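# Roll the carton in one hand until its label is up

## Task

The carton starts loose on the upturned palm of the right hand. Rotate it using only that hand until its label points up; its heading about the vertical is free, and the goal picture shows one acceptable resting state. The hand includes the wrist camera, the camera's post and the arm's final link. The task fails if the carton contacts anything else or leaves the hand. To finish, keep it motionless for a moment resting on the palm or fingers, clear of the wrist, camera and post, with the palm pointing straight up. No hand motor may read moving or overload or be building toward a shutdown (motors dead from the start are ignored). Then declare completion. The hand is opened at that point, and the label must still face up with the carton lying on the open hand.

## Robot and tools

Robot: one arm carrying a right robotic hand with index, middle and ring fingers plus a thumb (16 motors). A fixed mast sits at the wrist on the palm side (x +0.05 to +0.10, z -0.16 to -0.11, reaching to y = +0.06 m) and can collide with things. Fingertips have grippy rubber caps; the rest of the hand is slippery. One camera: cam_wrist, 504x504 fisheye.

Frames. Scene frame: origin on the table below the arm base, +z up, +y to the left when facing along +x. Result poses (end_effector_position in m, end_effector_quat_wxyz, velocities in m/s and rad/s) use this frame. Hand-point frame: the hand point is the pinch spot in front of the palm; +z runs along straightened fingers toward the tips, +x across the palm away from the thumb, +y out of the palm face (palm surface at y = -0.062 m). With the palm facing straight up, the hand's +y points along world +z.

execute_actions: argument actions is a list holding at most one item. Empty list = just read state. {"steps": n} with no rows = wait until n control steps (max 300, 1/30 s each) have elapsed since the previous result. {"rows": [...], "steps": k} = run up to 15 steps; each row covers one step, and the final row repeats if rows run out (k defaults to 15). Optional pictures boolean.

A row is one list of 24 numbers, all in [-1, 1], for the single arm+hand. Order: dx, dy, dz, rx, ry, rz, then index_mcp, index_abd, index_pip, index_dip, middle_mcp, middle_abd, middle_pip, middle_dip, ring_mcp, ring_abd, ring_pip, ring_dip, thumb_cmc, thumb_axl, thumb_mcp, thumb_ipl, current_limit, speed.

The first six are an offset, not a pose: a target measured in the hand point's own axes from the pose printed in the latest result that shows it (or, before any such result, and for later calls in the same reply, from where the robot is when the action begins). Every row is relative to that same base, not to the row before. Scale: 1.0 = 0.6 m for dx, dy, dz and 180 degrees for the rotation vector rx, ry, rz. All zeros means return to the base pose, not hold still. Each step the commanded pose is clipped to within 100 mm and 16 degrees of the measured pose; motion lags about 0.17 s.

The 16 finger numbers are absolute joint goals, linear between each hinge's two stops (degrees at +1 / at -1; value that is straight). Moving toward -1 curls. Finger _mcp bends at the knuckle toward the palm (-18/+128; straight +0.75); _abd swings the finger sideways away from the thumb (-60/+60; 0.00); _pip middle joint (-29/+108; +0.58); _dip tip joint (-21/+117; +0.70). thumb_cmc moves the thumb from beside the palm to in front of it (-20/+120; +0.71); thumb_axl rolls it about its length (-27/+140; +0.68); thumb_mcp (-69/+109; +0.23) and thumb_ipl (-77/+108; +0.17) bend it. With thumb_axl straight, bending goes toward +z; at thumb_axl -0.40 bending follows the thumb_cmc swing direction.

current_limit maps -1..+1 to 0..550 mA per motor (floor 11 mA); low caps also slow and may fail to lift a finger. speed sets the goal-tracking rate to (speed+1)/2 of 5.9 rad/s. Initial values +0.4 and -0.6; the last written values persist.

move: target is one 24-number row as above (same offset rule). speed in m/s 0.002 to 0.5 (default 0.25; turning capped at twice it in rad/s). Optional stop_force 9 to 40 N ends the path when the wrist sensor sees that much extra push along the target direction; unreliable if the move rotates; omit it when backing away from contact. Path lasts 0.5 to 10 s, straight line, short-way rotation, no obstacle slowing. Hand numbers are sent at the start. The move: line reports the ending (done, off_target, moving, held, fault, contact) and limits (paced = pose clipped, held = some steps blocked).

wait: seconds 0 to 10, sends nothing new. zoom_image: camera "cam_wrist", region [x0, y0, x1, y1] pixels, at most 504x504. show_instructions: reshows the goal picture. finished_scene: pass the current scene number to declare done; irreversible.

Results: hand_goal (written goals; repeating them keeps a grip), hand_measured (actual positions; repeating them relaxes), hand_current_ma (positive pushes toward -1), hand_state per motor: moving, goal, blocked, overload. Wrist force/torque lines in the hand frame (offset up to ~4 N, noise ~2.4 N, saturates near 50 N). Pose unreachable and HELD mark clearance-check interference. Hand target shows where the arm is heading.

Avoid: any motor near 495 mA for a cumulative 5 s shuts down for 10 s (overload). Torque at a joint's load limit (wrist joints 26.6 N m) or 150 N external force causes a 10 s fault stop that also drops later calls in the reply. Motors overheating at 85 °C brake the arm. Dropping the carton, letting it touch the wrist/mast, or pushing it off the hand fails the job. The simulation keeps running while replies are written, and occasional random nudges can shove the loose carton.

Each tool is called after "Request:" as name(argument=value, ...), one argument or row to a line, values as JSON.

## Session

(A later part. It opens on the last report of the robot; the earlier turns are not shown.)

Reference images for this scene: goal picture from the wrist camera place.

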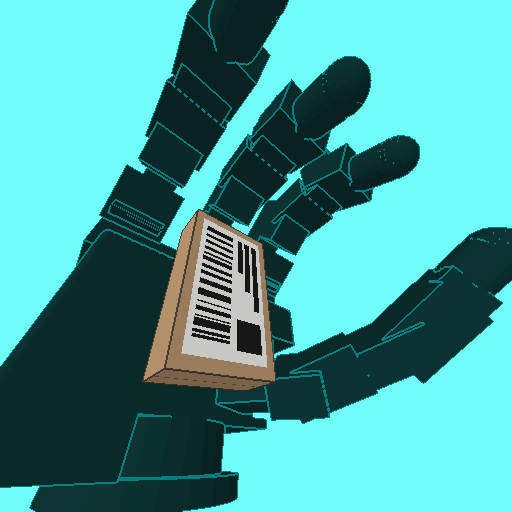

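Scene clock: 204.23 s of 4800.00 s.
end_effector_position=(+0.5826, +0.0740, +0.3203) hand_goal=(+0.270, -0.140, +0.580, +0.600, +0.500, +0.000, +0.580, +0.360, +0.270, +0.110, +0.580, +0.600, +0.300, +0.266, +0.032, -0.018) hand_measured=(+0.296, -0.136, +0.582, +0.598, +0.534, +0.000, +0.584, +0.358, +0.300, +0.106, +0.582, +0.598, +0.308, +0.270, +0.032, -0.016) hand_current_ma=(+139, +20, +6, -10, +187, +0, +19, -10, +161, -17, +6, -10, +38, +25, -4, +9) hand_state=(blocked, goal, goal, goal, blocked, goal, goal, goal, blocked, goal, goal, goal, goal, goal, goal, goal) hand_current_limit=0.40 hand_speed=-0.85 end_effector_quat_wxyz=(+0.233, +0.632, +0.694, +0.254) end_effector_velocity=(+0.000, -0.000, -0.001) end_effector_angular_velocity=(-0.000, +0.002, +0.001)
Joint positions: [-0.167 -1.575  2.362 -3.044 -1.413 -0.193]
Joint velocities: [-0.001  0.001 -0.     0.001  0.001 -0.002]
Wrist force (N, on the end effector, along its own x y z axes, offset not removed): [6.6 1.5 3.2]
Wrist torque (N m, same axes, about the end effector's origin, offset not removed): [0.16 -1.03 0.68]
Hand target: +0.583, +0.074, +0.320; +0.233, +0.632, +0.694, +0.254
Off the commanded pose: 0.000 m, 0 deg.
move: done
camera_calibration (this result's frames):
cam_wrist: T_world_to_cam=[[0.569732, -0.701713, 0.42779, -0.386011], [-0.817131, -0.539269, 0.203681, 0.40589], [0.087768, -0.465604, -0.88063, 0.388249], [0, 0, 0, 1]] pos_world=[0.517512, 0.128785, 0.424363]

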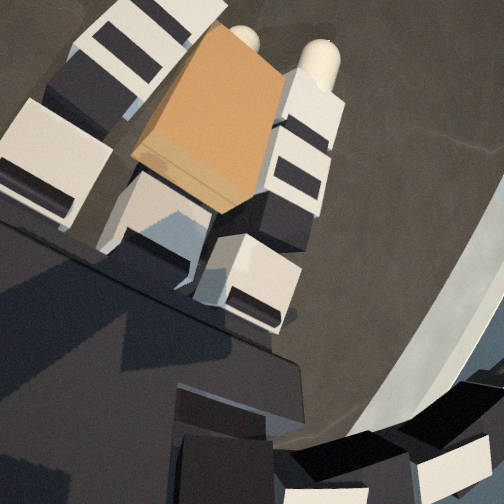

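Request:
move(
  target=[0,0,0,0,0,0,0.27,-0.4,0.58,0.6,0.5,0,0.58,0.36,0.27,0.36,0.58,0.6,0.3,0.266,0.032,-0.018,0.4,-0.8],
  speed=0.1,
)

Scene clock: 207.20 s of 4800.00 s.
end_effector_position=(+0.5826, +0.0740, +0.3203) hand_goal=(+0.270, -0.400, +0.580, +0.600, +0.500, +0.000, +0.580, +0.360, +0.270, +0.360, +0.580, +0.600, +0.300, +0.266, +0.032, -0.018) hand_measured=(+0.296, -0.140, +0.582, +0.598, +0.534, +0.000, +0.584, +0.358, +0.300, +0.114, +0.582, +0.598, +0.308, +0.270, +0.032, -0.016) hand_current_ma=(+139, +385, +6, -9, +186, +0, +19, -9, +161, -385, +6, -9, +38, +25, -4, +9) hand_state=(blocked, blocked, goal, goal, blocked, goal, goal, goal, blocked, blocked, goal, goal, goal, goal, goal, goal) hand_current_limit=0.40 hand_speed=-0.80 end_effector_quat_wxyz=(+0.233, +0.632, +0.694, +0.254) end_effector_velocity=(+0.000, -0.000, +0.000) end_effector_angular_velocity=(-0.001, -0.001, -0.000)
Joint positions: [-0.167 -1.575  2.362 -3.044 -1.413 -0.193]
Joint velocities: [-0.     0.    -0.    -0.001 -0.    -0.001]
Wrist force (N, on the end effector, along its own x y z axes, offset not removed): [3.1 -1.4 -0.4]
Wrist torque (N m, same axes, about the end effector's origin, offset not removed): [0.01 -0.56 0.36]
Hand target: +0.583, +0.074, +0.320; +0.233, +0.632, +0.694, +0.254
Off the commanded pose: 0.000 m, 0 deg.
move: done
camera_calibration (this result's frames):
cam_wrist: T_world_to_cam=[[0.569746, -0.701702, 0.42779, -0.386011], [-0.81712, -0.539286, 0.203681, 0.40589], [0.0877775, -0.465602, -0.88063, 0.388248], [0, 0, 0, 1]] pos_world=[0.517509, 0.128795, 0.424363]

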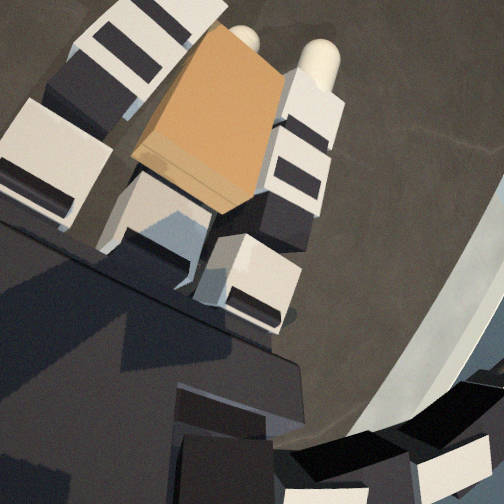

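Request:
move(
  target=[0,0.133,-0.0663,-0.1389,0,0,-0.2,-0.4,0.58,0.6,0.02,0,0.58,0.36,-0.2,0.36,0.58,0.6,0.3,0.266,0.032,-0.018,0.4,-0.87],
  speed=0.13,
)

Scene clock: 214.57 s of 4800.00 s.
end_effector_position=(+0.6175, +0.0775, +0.4021) hand_goal=(-0.200, -0.400, +0.580, +0.600, +0.020, +0.000, +0.580, +0.360, -0.200, +0.360, +0.580, +0.600, +0.300, +0.266, +0.032, -0.018) hand_measured=(-0.178, -0.140, +0.582, +0.598, +0.060, +0.000, +0.584, +0.358, -0.174, +0.114, +0.582, +0.598, +0.308, +0.270, +0.032, -0.016) hand_current_ma=(+118, +385, +8, -9, +215, +0, +19, -9, +140, -385, +6, -9, +38, +25, -4, +9) hand_state=(blocked, blocked, goal, goal, blocked, goal, goal, goal, blocked, blocked, goal, goal, goal, goal, goal, goal) hand_current_limit=0.40 hand_speed=-0.87 end_effector_quat_wxyz=(+0.364, +0.567, +0.623, +0.398) end_effector_velocity=(+0.001, +0.000, +0.001) end_effector_angular_velocity=(+0.000, -0.009, +0.000)
Joint positions: [-0.164 -1.377  2.315 -3.633 -1.349 -0.106]
Joint velocities: [ 0.     0.007 -0.003 -0.013  0.     0.001]
Wrist force (N, on the end effector, along its own x y z axes, offset not removed): [0.2 -2.0 3.1]
Wrist torque (N m, same axes, about the end effector's origin, offset not removed): [-0.55 -0.08 0.04]
Hand target: +0.618, +0.077, +0.402; +0.364, +0.567, +0.623, +0.398
Off the commanded pose: 0.000 m, 0 deg.
move: done
camera_calibration (this result's frames):
cam_wrist: T_world_to_cam=[[0.343933, -0.722601, 0.599632, -0.366495], [-0.821896, -0.540483, -0.179905, 0.576853], [0.45409, -0.43096, -0.779792, 0.189414], [0, 0, 0, 1]] pos_world=[0.514151, 0.12858, 0.471244]

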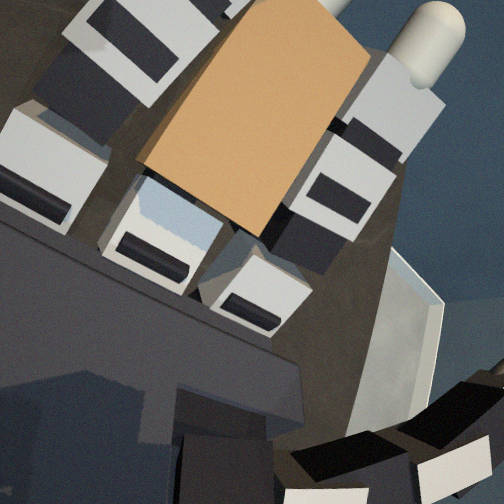

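Request:
move(
  target=[0,0.133,-0.0663,-0.1389,0,0,-0.7,-0.4,0.58,0.6,-0.48,0,0.58,0.36,-0.7,0.36,0.58,0.6,0.3,0.266,0.032,-0.018,0.4,-0.87],
  speed=0.13,
)

Scene clock: 218.40 s of 4800.00 s.
end_effector_position=(+0.6148, +0.0774, +0.4911) hand_goal=(-0.700, -0.400, +0.580, +0.600, -0.480, +0.000, +0.580, +0.360, -0.700, +0.360, +0.580, +0.600, +0.300, +0.266, +0.032, -0.018) hand_measured=(-0.698, -0.156, +0.580, +0.598, -0.474, +0.000, +0.582, +0.358, -0.696, +0.140, +0.582, +0.598, +0.308, +0.270, +0.032, -0.016) hand_current_ma=(+9, +385, +3, -9, +27, +0, +15, -9, +16, -385, +6, -9, +39, +25, -3, +9) hand_state=(goal, blocked, goal, goal, goal, goal, goal, goal, goal, blocked, goal, goal, goal, goal, goal, goal) hand_current_limit=0.40 hand_speed=-0.87 end_effector_quat_wxyz=(+0.478, +0.475, +0.522, +0.523) end_effector_velocity=(+0.000, +0.001, +0.002) end_effector_angular_velocity=(+0.001, -0.008, +0.001)
Joint positions: [-0.156 -1.216  2.185 -4.112 -1.334 -0.   ]
Joint velocities: [ 0.002  0.003 -0.005 -0.007 -0.     0.003]
Wrist force (N, on the end effector, along its own x y z axes, offset not removed): [0.6 2.0 2.0]
Wrist torque (N m, same axes, about the end effector's origin, offset not removed): [-0.05 -0.29 0.00]
Hand target: +0.615, +0.077, +0.491; +0.478, +0.475, +0.522, +0.523
Off the commanded pose: 0.000 m, 0 deg.
move: done
camera_calibration (this result's frames):
cam_wrist: T_world_to_cam=[[0.0669543, -0.748546, 0.659694, -0.27617], [-0.665001, -0.526392, -0.529797, 0.664825], [0.743835, -0.403225, -0.533028, -0.0414466], [0, 0, 0, 1]] pos_world=[0.49143, 0.12652, 0.512318]

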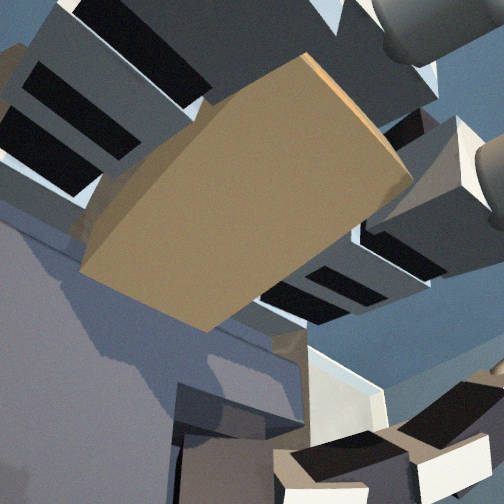

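Request:
move(
  target=[0,0.0455,-0.015,-0.0444,0,0,-0.7,-0.4,0.58,0.6,-0.48,0,0.58,0.36,-0.7,0.36,0.58,0.6,0.3,0.266,0.032,-0.018,0.4,-0.87],
  speed=0.1,
)

Request:
move(
  target=[0,0,0,0,0,0,-0.7,-0.19,0.58,0.6,-0.48,0,0.58,0.36,-0.7,0.17,0.58,0.6,0.3,0.266,0.032,-0.018,0.4,-0.8],
  speed=0.1,
)

Scene clock: 224.87 s of 4800.00 s.
end_effector_position=(+0.6057, +0.0766, +0.5182) hand_goal=(-0.700, -0.400, +0.580, +0.600, -0.480, +0.000, +0.580, +0.360, -0.700, +0.360, +0.580, +0.600, +0.300, +0.266, +0.032, -0.018) hand_measured=(-0.700, -0.156, +0.580, +0.598, -0.478, +0.000, +0.582, +0.358, -0.698, +0.140, +0.582, +0.598, +0.308, +0.270, +0.032, -0.016) hand_current_ma=(+4, +385, +3, -9, +14, +0, +13, -9, +12, -385, +6, -9, +39, +25, +0, +9) hand_state=(goal, blocked, goal, goal, goal, goal, goal, goal, goal, blocked, goal, goal, goal, goal, goal, goal) hand_current_limit=0.40 hand_speed=-0.87 end_effector_quat_wxyz=(+0.509, +0.441, +0.484, +0.558) end_effector_velocity=(-0.000, +0.000, +0.001) end_effector_angular_velocity=(+0.001, -0.008, +0.001)
Joint positions: [-0.153 -1.178  2.133 -4.241 -1.339  0.033]
Joint velocities: [ 0.001  0.004 -0.005 -0.007 -0.     0.002]
Wrist force (N, on the end effector, along its own x y z axes, offset not removed): [4.4 1.5 -1.1]
Wrist torque (N m, same axes, about the end effector's origin, offset not removed): [0.04 -0.60 0.24]
Hand target: +0.606, +0.077, +0.518; +0.510, +0.441, +0.484, +0.558
Off the commanded pose: 0.000 m, 0 deg.
move: done
camera_calibration (this result's frames):
cam_wrist: T_world_to_cam=[[-0.02364, -0.757085, 0.652889, -0.234987], [-0.585108, -0.519057, -0.62308, 0.67214], [0.810611, -0.39674, -0.430706, -0.114571], [0, 0, 0, 1]] pos_world=[0.480592, 0.125519, 0.52287]

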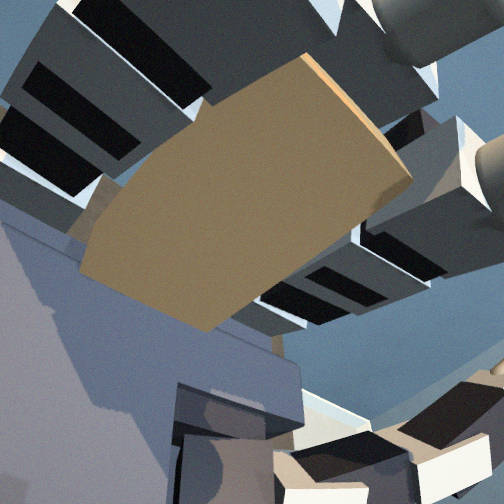

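Scene clock: 225.37 s of 4800.00 s.
end_effector_position=(+0.6058, +0.0766, +0.5182) hand_goal=(-0.700, -0.190, +0.580, +0.600, -0.480, +0.000, +0.580, +0.360, -0.700, +0.170, +0.580, +0.600, +0.300, +0.266, +0.032, -0.018) hand_measured=(-0.700, -0.154, +0.580, +0.598, -0.478, +0.000, +0.582, +0.358, -0.698, +0.136, +0.582, +0.598, +0.308, +0.270, +0.032, -0.016) hand_current_ma=(+3, +161, +3, -9, +13, +0, +13, -9, +6, -151, +6, -9, +39, +25, +0, +9) hand_state=(goal, blocked, goal, goal, goal, goal, goal, goal, goal, blocked, goal, goal, goal, goal, goal, goal) hand_current_limit=0.40 hand_speed=-0.80 end_effector_quat_wxyz=(+0.509, +0.441, +0.484, +0.558) end_effector_velocity=(-0.001, +0.001, +0.001) end_effector_angular_velocity=(-0.001, -0.003, +0.000)
Joint positions: [-0.153 -1.178  2.133 -4.241 -1.339  0.033]
Joint velocities: [ 0.001 -0.001 -0.001 -0.001 -0.    -0.001]
Wrist force (N, on the end effector, along its own x y z axes, offset not removed): [0.1 -0.5 -0.3]
Wrist torque (N m, same axes, about the end effector's origin, offset not removed): [-0.18 0.00 -0.13]
Hand target: +0.606, +0.077, +0.518; +0.509, +0.441, +0.484, +0.558
Off the commanded pose: 0.000 m, 0 deg.
move: done
camera_calibration (this result's frames):
cam_wrist: T_world_to_cam=[[-0.0236703, -0.757121, 0.652846, -0.234953], [-0.585083, -0.519021, -0.623134, 0.672168], [0.810628, -0.396719, -0.430693, -0.114617], [0, 0, 0, 1]] pos_world=[0.480624, 0.125511, 0.522875]

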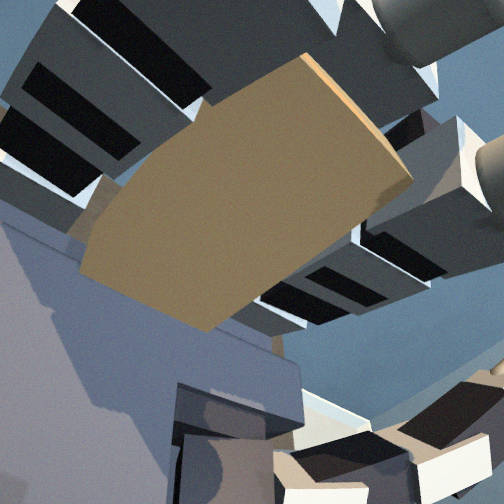

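Request:
move(
  target=[0,0,0,0,0,0,-0.7,-0.13,0.58,0.6,-0.48,0,0.58,0.36,-0.7,0.115,0.58,0.6,0.3,0.266,0.032,-0.018,0.4,-0.9],
  speed=0.1,
)

Scene clock: 229.93 s of 4800.00 s.
end_effector_position=(+0.6057, +0.0766, +0.5182) hand_goal=(-0.700, -0.130, +0.580, +0.600, -0.480, +0.000, +0.580, +0.360, -0.700, +0.116, +0.580, +0.600, +0.300, +0.266, +0.032, -0.018) hand_measured=(-0.702, -0.136, +0.580, +0.598, -0.478, +0.000, +0.582, +0.358, -0.702, +0.118, +0.582, +0.598, +0.308, +0.270, +0.032, -0.016) hand_current_ma=(-7, -23, +3, -9, +12, +0, +13, -9, -9, +8, +6, -9, +39, +25, +0, +9) hand_state=(goal, goal, goal, goal, goal, goal, goal, goal, goal, goal, goal, goal, goal, goal, goal, goal) hand_current_limit=0.40 hand_speed=-0.90 end_effector_quat_wxyz=(+0.509, +0.441, +0.484, +0.558) end_effector_velocity=(+0.000, -0.000, -0.001) end_effector_angular_velocity=(-0.001, +0.002, -0.000)
Joint positions: [-0.153 -1.178  2.133 -4.241 -1.339  0.033]
Joint velocities: [-0.     0.001  0.     0.     0.    -0.001]
Wrist force (N, on the end effector, along its own x y z axes, offset not removed): [2.2 0.5 3.8]
Wrist torque (N m, same axes, about the end effector's origin, offset not removed): [-0.56 -0.36 0.35]
Hand target: +0.606, +0.077, +0.518; +0.509, +0.441, +0.484, +0.558
Off the commanded pose: 0.000 m, 0 deg.
move: done
camera_calibration (this result's frames):
cam_wrist: T_world_to_cam=[[-0.0236399, -0.757085, 0.652889, -0.234986], [-0.585108, -0.519057, -0.62308, 0.67214], [0.810611, -0.39674, -0.430706, -0.114571], [0, 0, 0, 1]] pos_world=[0.480592, 0.125519, 0.52287]

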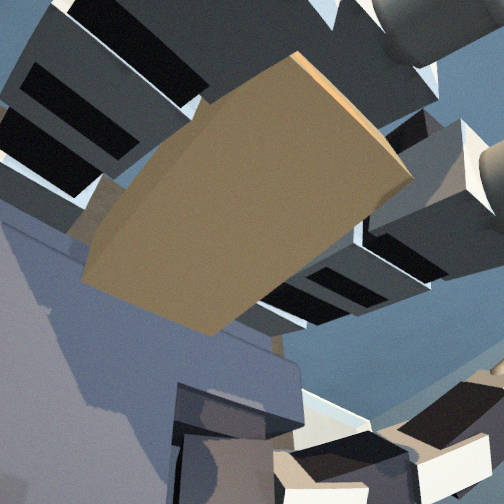

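Request:
move(
  target=[0,0,0,0,0,0,-0.7,-0.09,0.58,0.6,-0.6,0,0.58,0.36,-0.7,0.08,0.58,0.6,0.3,0.266,0.032,-0.018,0.4,-0.88],
  speed=0.1,
)

Scene clock: 235.10 s of 4800.00 s.
end_effector_position=(+0.6058, +0.0766, +0.5182) hand_goal=(-0.700, -0.090, +0.580, +0.600, -0.600, +0.000, +0.580, +0.360, -0.700, +0.080, +0.580, +0.600, +0.300, +0.266, +0.032, -0.018) hand_measured=(-0.702, -0.094, +0.580, +0.598, -0.600, +0.000, +0.582, +0.358, -0.702, +0.084, +0.582, +0.598, +0.308, +0.270, +0.032, -0.016) hand_current_ma=(-7, -22, +3, -9, +1, +0, +9, -9, -9, +18, +6, -9, +39, +25, +0, +9) hand_state=(goal, goal, goal, goal, goal, goal, goal, goal, goal, goal, goal, goal, goal, goal, goal, goal) hand_current_limit=0.40 hand_speed=-0.88 end_effector_quat_wxyz=(+0.509, +0.441, +0.484, +0.558) end_effector_velocity=(-0.000, +0.000, -0.001) end_effector_angular_velocity=(+0.004, +0.003, +0.001)
Joint positions: [-0.153 -1.178  2.133 -4.241 -1.339  0.033]
Joint velocities: [ 0.001  0.     0.002  0.001 -0.001  0.003]
Wrist force (N, on the end effector, along its own x y z axes, offset not removed): [3.1 -0.5 2.7]
Wrist torque (N m, same axes, about the end effector's origin, offset not removed): [-0.53 -0.47 0.30]
Hand target: +0.606, +0.077, +0.518; +0.509, +0.441, +0.484, +0.558
Off the commanded pose: 0.000 m, 0 deg.
move: done
camera_calibration (this result's frames):
cam_wrist: T_world_to_cam=[[-0.0236676, -0.757121, 0.652846, -0.234954], [-0.585085, -0.519021, -0.623132, 0.672168], [0.810627, -0.396718, -0.430696, -0.114615], [0, 0, 0, 1]] pos_world=[0.480625, 0.125511, 0.522874]

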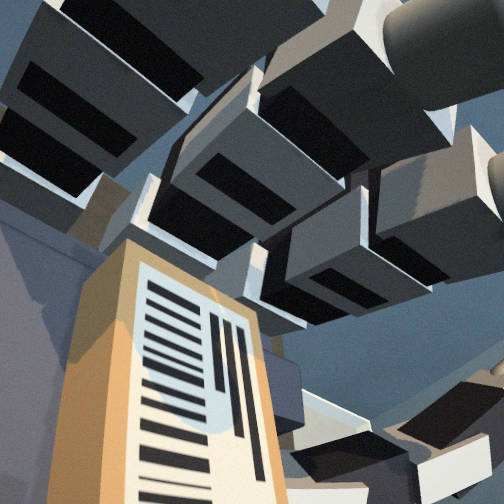

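Request:
move(
  target=[0,-0.212,-0.0147,0.2,0,0,-0.6,0,0.58,0.5,-0.55,0,0.58,0.5,-0.6,0,0.58,0.5,0.3,0.266,0.032,-0.018,0.4,-0.7],
  speed=0.15,
)

Scene clock: 247.73 s of 4800.00 s.
end_effector_position=(+0.6150, +0.0772, +0.3911) hand_goal=(-0.600, +0.000, +0.580, +0.500, -0.550, +0.000, +0.580, +0.500, -0.600, +0.000, +0.580, +0.500, +0.300, +0.266, +0.032, -0.018) hand_measured=(-0.598, -0.004, +0.580, +0.502, -0.544, +0.000, +0.582, +0.496, -0.596, +0.004, +0.582, +0.502, +0.308, +0.270, +0.032, -0.016) hand_current_ma=(+14, -16, +3, +12, +29, +0, +8, -16, +16, +14, +6, +12, +43, +25, +2, +9) hand_state=(goal, goal, goal, goal, goal, goal, goal, goal, goal, goal, goal, goal, goal, goal, goal, goal) hand_current_limit=0.40 hand_speed=-0.70 end_effector_quat_wxyz=(+0.349, +0.576, +0.633, +0.381) end_effector_velocity=(+0.001, +0.000, -0.001) end_effector_angular_velocity=(-0.001, +0.008, -0.000)
Joint positions: [-0.165 -1.4    2.326 -3.568 -1.355 -0.118]
Joint velocities: [ 0.001 -0.003 -0.002  0.013 -0.002 -0.002]
Wrist force (N, on the end effector, along its own x y z axes, offset not removed): [2.5 -2.0 4.0]
Wrist torque (N m, same axes, about the end effector's origin, offset not removed): [-0.79 -0.56 0.14]
Hand target: +0.615, +0.077, +0.391; +0.348, +0.577, +0.633, +0.381
Off the commanded pose: 0.000 m, 0 deg.
move: done
camera_calibration (this result's frames):
cam_wrist: T_world_to_cam=[[0.3753, -0.719726, 0.584076, -0.372618], [-0.830246, -0.541196, -0.133409, 0.559688], [0.412118, -0.434858, -0.80066, 0.216117], [0, 0, 0, 1]] pos_world=[0.515457, 0.128698, 0.465341]

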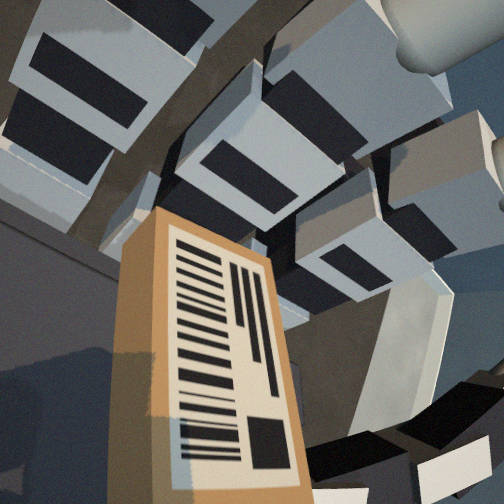

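Request:
move(
  target=[0,0.1455,-0.0768,-0.154,0,0,-0.6,0,0.58,0.5,-0.55,0,0.58,0.5,-0.6,0,0.58,0.5,0.5,0.266,0.032,-0.018,0.4,-0.7],
  speed=0.15,
)

Request:
move(
  target=[0,0,0,0,0,0,0.72,0,0.58,0.68,0.72,0,0.58,0.68,0.72,0,0.58,0.68,0.6,0.266,0.032,-0.018,0.4,-0.5],
  speed=0.1,
)

Scene clock: 254.07 s of 4800.00 s.
end_effector_position=(+0.6149, +0.0774, +0.4896) hand_goal=(-0.600, +0.000, +0.580, +0.500, -0.550, +0.000, +0.580, +0.500, -0.600, +0.000, +0.580, +0.500, +0.500, +0.266, +0.032, -0.018) hand_measured=(-0.598, -0.004, +0.580, +0.502, -0.544, +0.000, +0.582, +0.496, -0.598, +0.004, +0.582, +0.502, +0.508, +0.270, +0.032, -0.016) hand_current_ma=(+11, -16, +3, +12, +29, +0, +8, -16, +13, +14, +6, +12, +44, +25, +2, +9) hand_state=(goal, goal, goal, goal, goal, goal, goal, goal, goal, goal, goal, goal, goal, goal, goal, goal) hand_current_limit=0.40 hand_speed=-0.70 end_effector_quat_wxyz=(+0.476, +0.477, +0.524, +0.522) end_effector_velocity=(-0.000, +0.000, +0.002) end_effector_angular_velocity=(+0.002, -0.010, -0.000)
Joint positions: [-0.157 -1.218  2.187 -4.107 -1.333 -0.002]
Joint velocities: [ 0.001  0.003 -0.005 -0.009 -0.001  0.004]
Wrist force (N, on the end effector, along its own x y z axes, offset not removed): [5.3 -0.9 4.8]
Wrist torque (N m, same axes, about the end effector's origin, offset not removed): [-0.72 -0.89 0.57]
Hand target: +0.615, +0.077, +0.490; +0.476, +0.476, +0.523, +0.522
Off the commanded pose: 0.000 m, 0 deg.
move: done
camera_calibration (this result's frames):
cam_wrist: T_world_to_cam=[[0.0708661, -0.748241, 0.659631, -0.277599], [-0.668102, -0.526651, -0.525621, 0.664042], [0.740687, -0.403452, -0.537223, -0.0383201], [0, 0, 0, 1]] pos_world=[0.491703, 0.126547, 0.511561]

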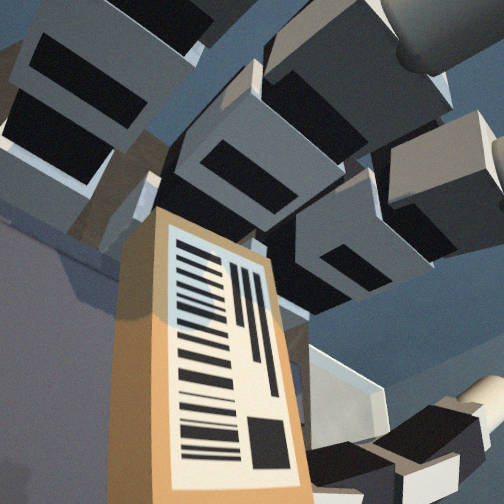

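Scene clock: 255.50 s of 4800.00 s.
end_effector_position=(+0.6149, +0.0774, +0.4896) hand_goal=(+0.720, +0.000, +0.580, +0.680, +0.720, +0.000, +0.580, +0.680, +0.720, +0.000, +0.580, +0.680, +0.600, +0.266, +0.032, -0.018) hand_measured=(+0.730, -0.004, +0.582, +0.678, +0.730, +0.000, +0.582, +0.678, +0.732, +0.004, +0.582, +0.678, +0.610, +0.270, +0.032, -0.016) hand_current_ma=(+54, -16, +5, -10, +54, +0, +8, -12, +63, +14, +6, -10, +48, +25, +6, +9) hand_state=(goal, goal, goal, goal, goal, goal, goal, goal, goal, goal, goal, goal, goal, goal, goal, goal) hand_current_limit=0.40 hand_speed=-0.50 end_effector_quat_wxyz=(+0.476, +0.477, +0.524, +0.522) end_effector_velocity=(-0.000, +0.001, +0.001) end_effector_angular_velocity=(+0.000, -0.001, +0.001)
Joint positions: [-0.157 -1.218  2.187 -4.107 -1.333 -0.002]
Joint velocities: [ 0.001 -0.    -0.001  0.     0.     0.001]
Wrist force (N, on the end effector, along its own x y z axes, offset not removed): [0.2 -5.3 2.3]
Wrist torque (N m, same axes, about the end effector's origin, offset not removed): [-0.79 -0.01 -0.19]
Hand target: +0.615, +0.077, +0.490; +0.476, +0.477, +0.524, +0.522
Off the commanded pose: 0.000 m, 0 deg.
move: done
camera_calibration (this result's frames):
cam_wrist: T_world_to_cam=[[0.0708756, -0.748244, 0.659627, -0.277594], [-0.668108, -0.52665, -0.525615, 0.664044], [0.740681, -0.403449, -0.537234, -0.0383095], [0, 0, 0, 1]] pos_world=[0.491703, 0.126555, 0.511559]

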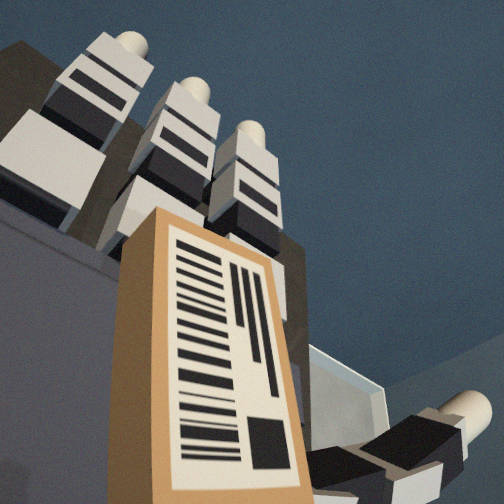

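Request:
finished_scene(
  scene=2,
)

The scene is finished: the task was done.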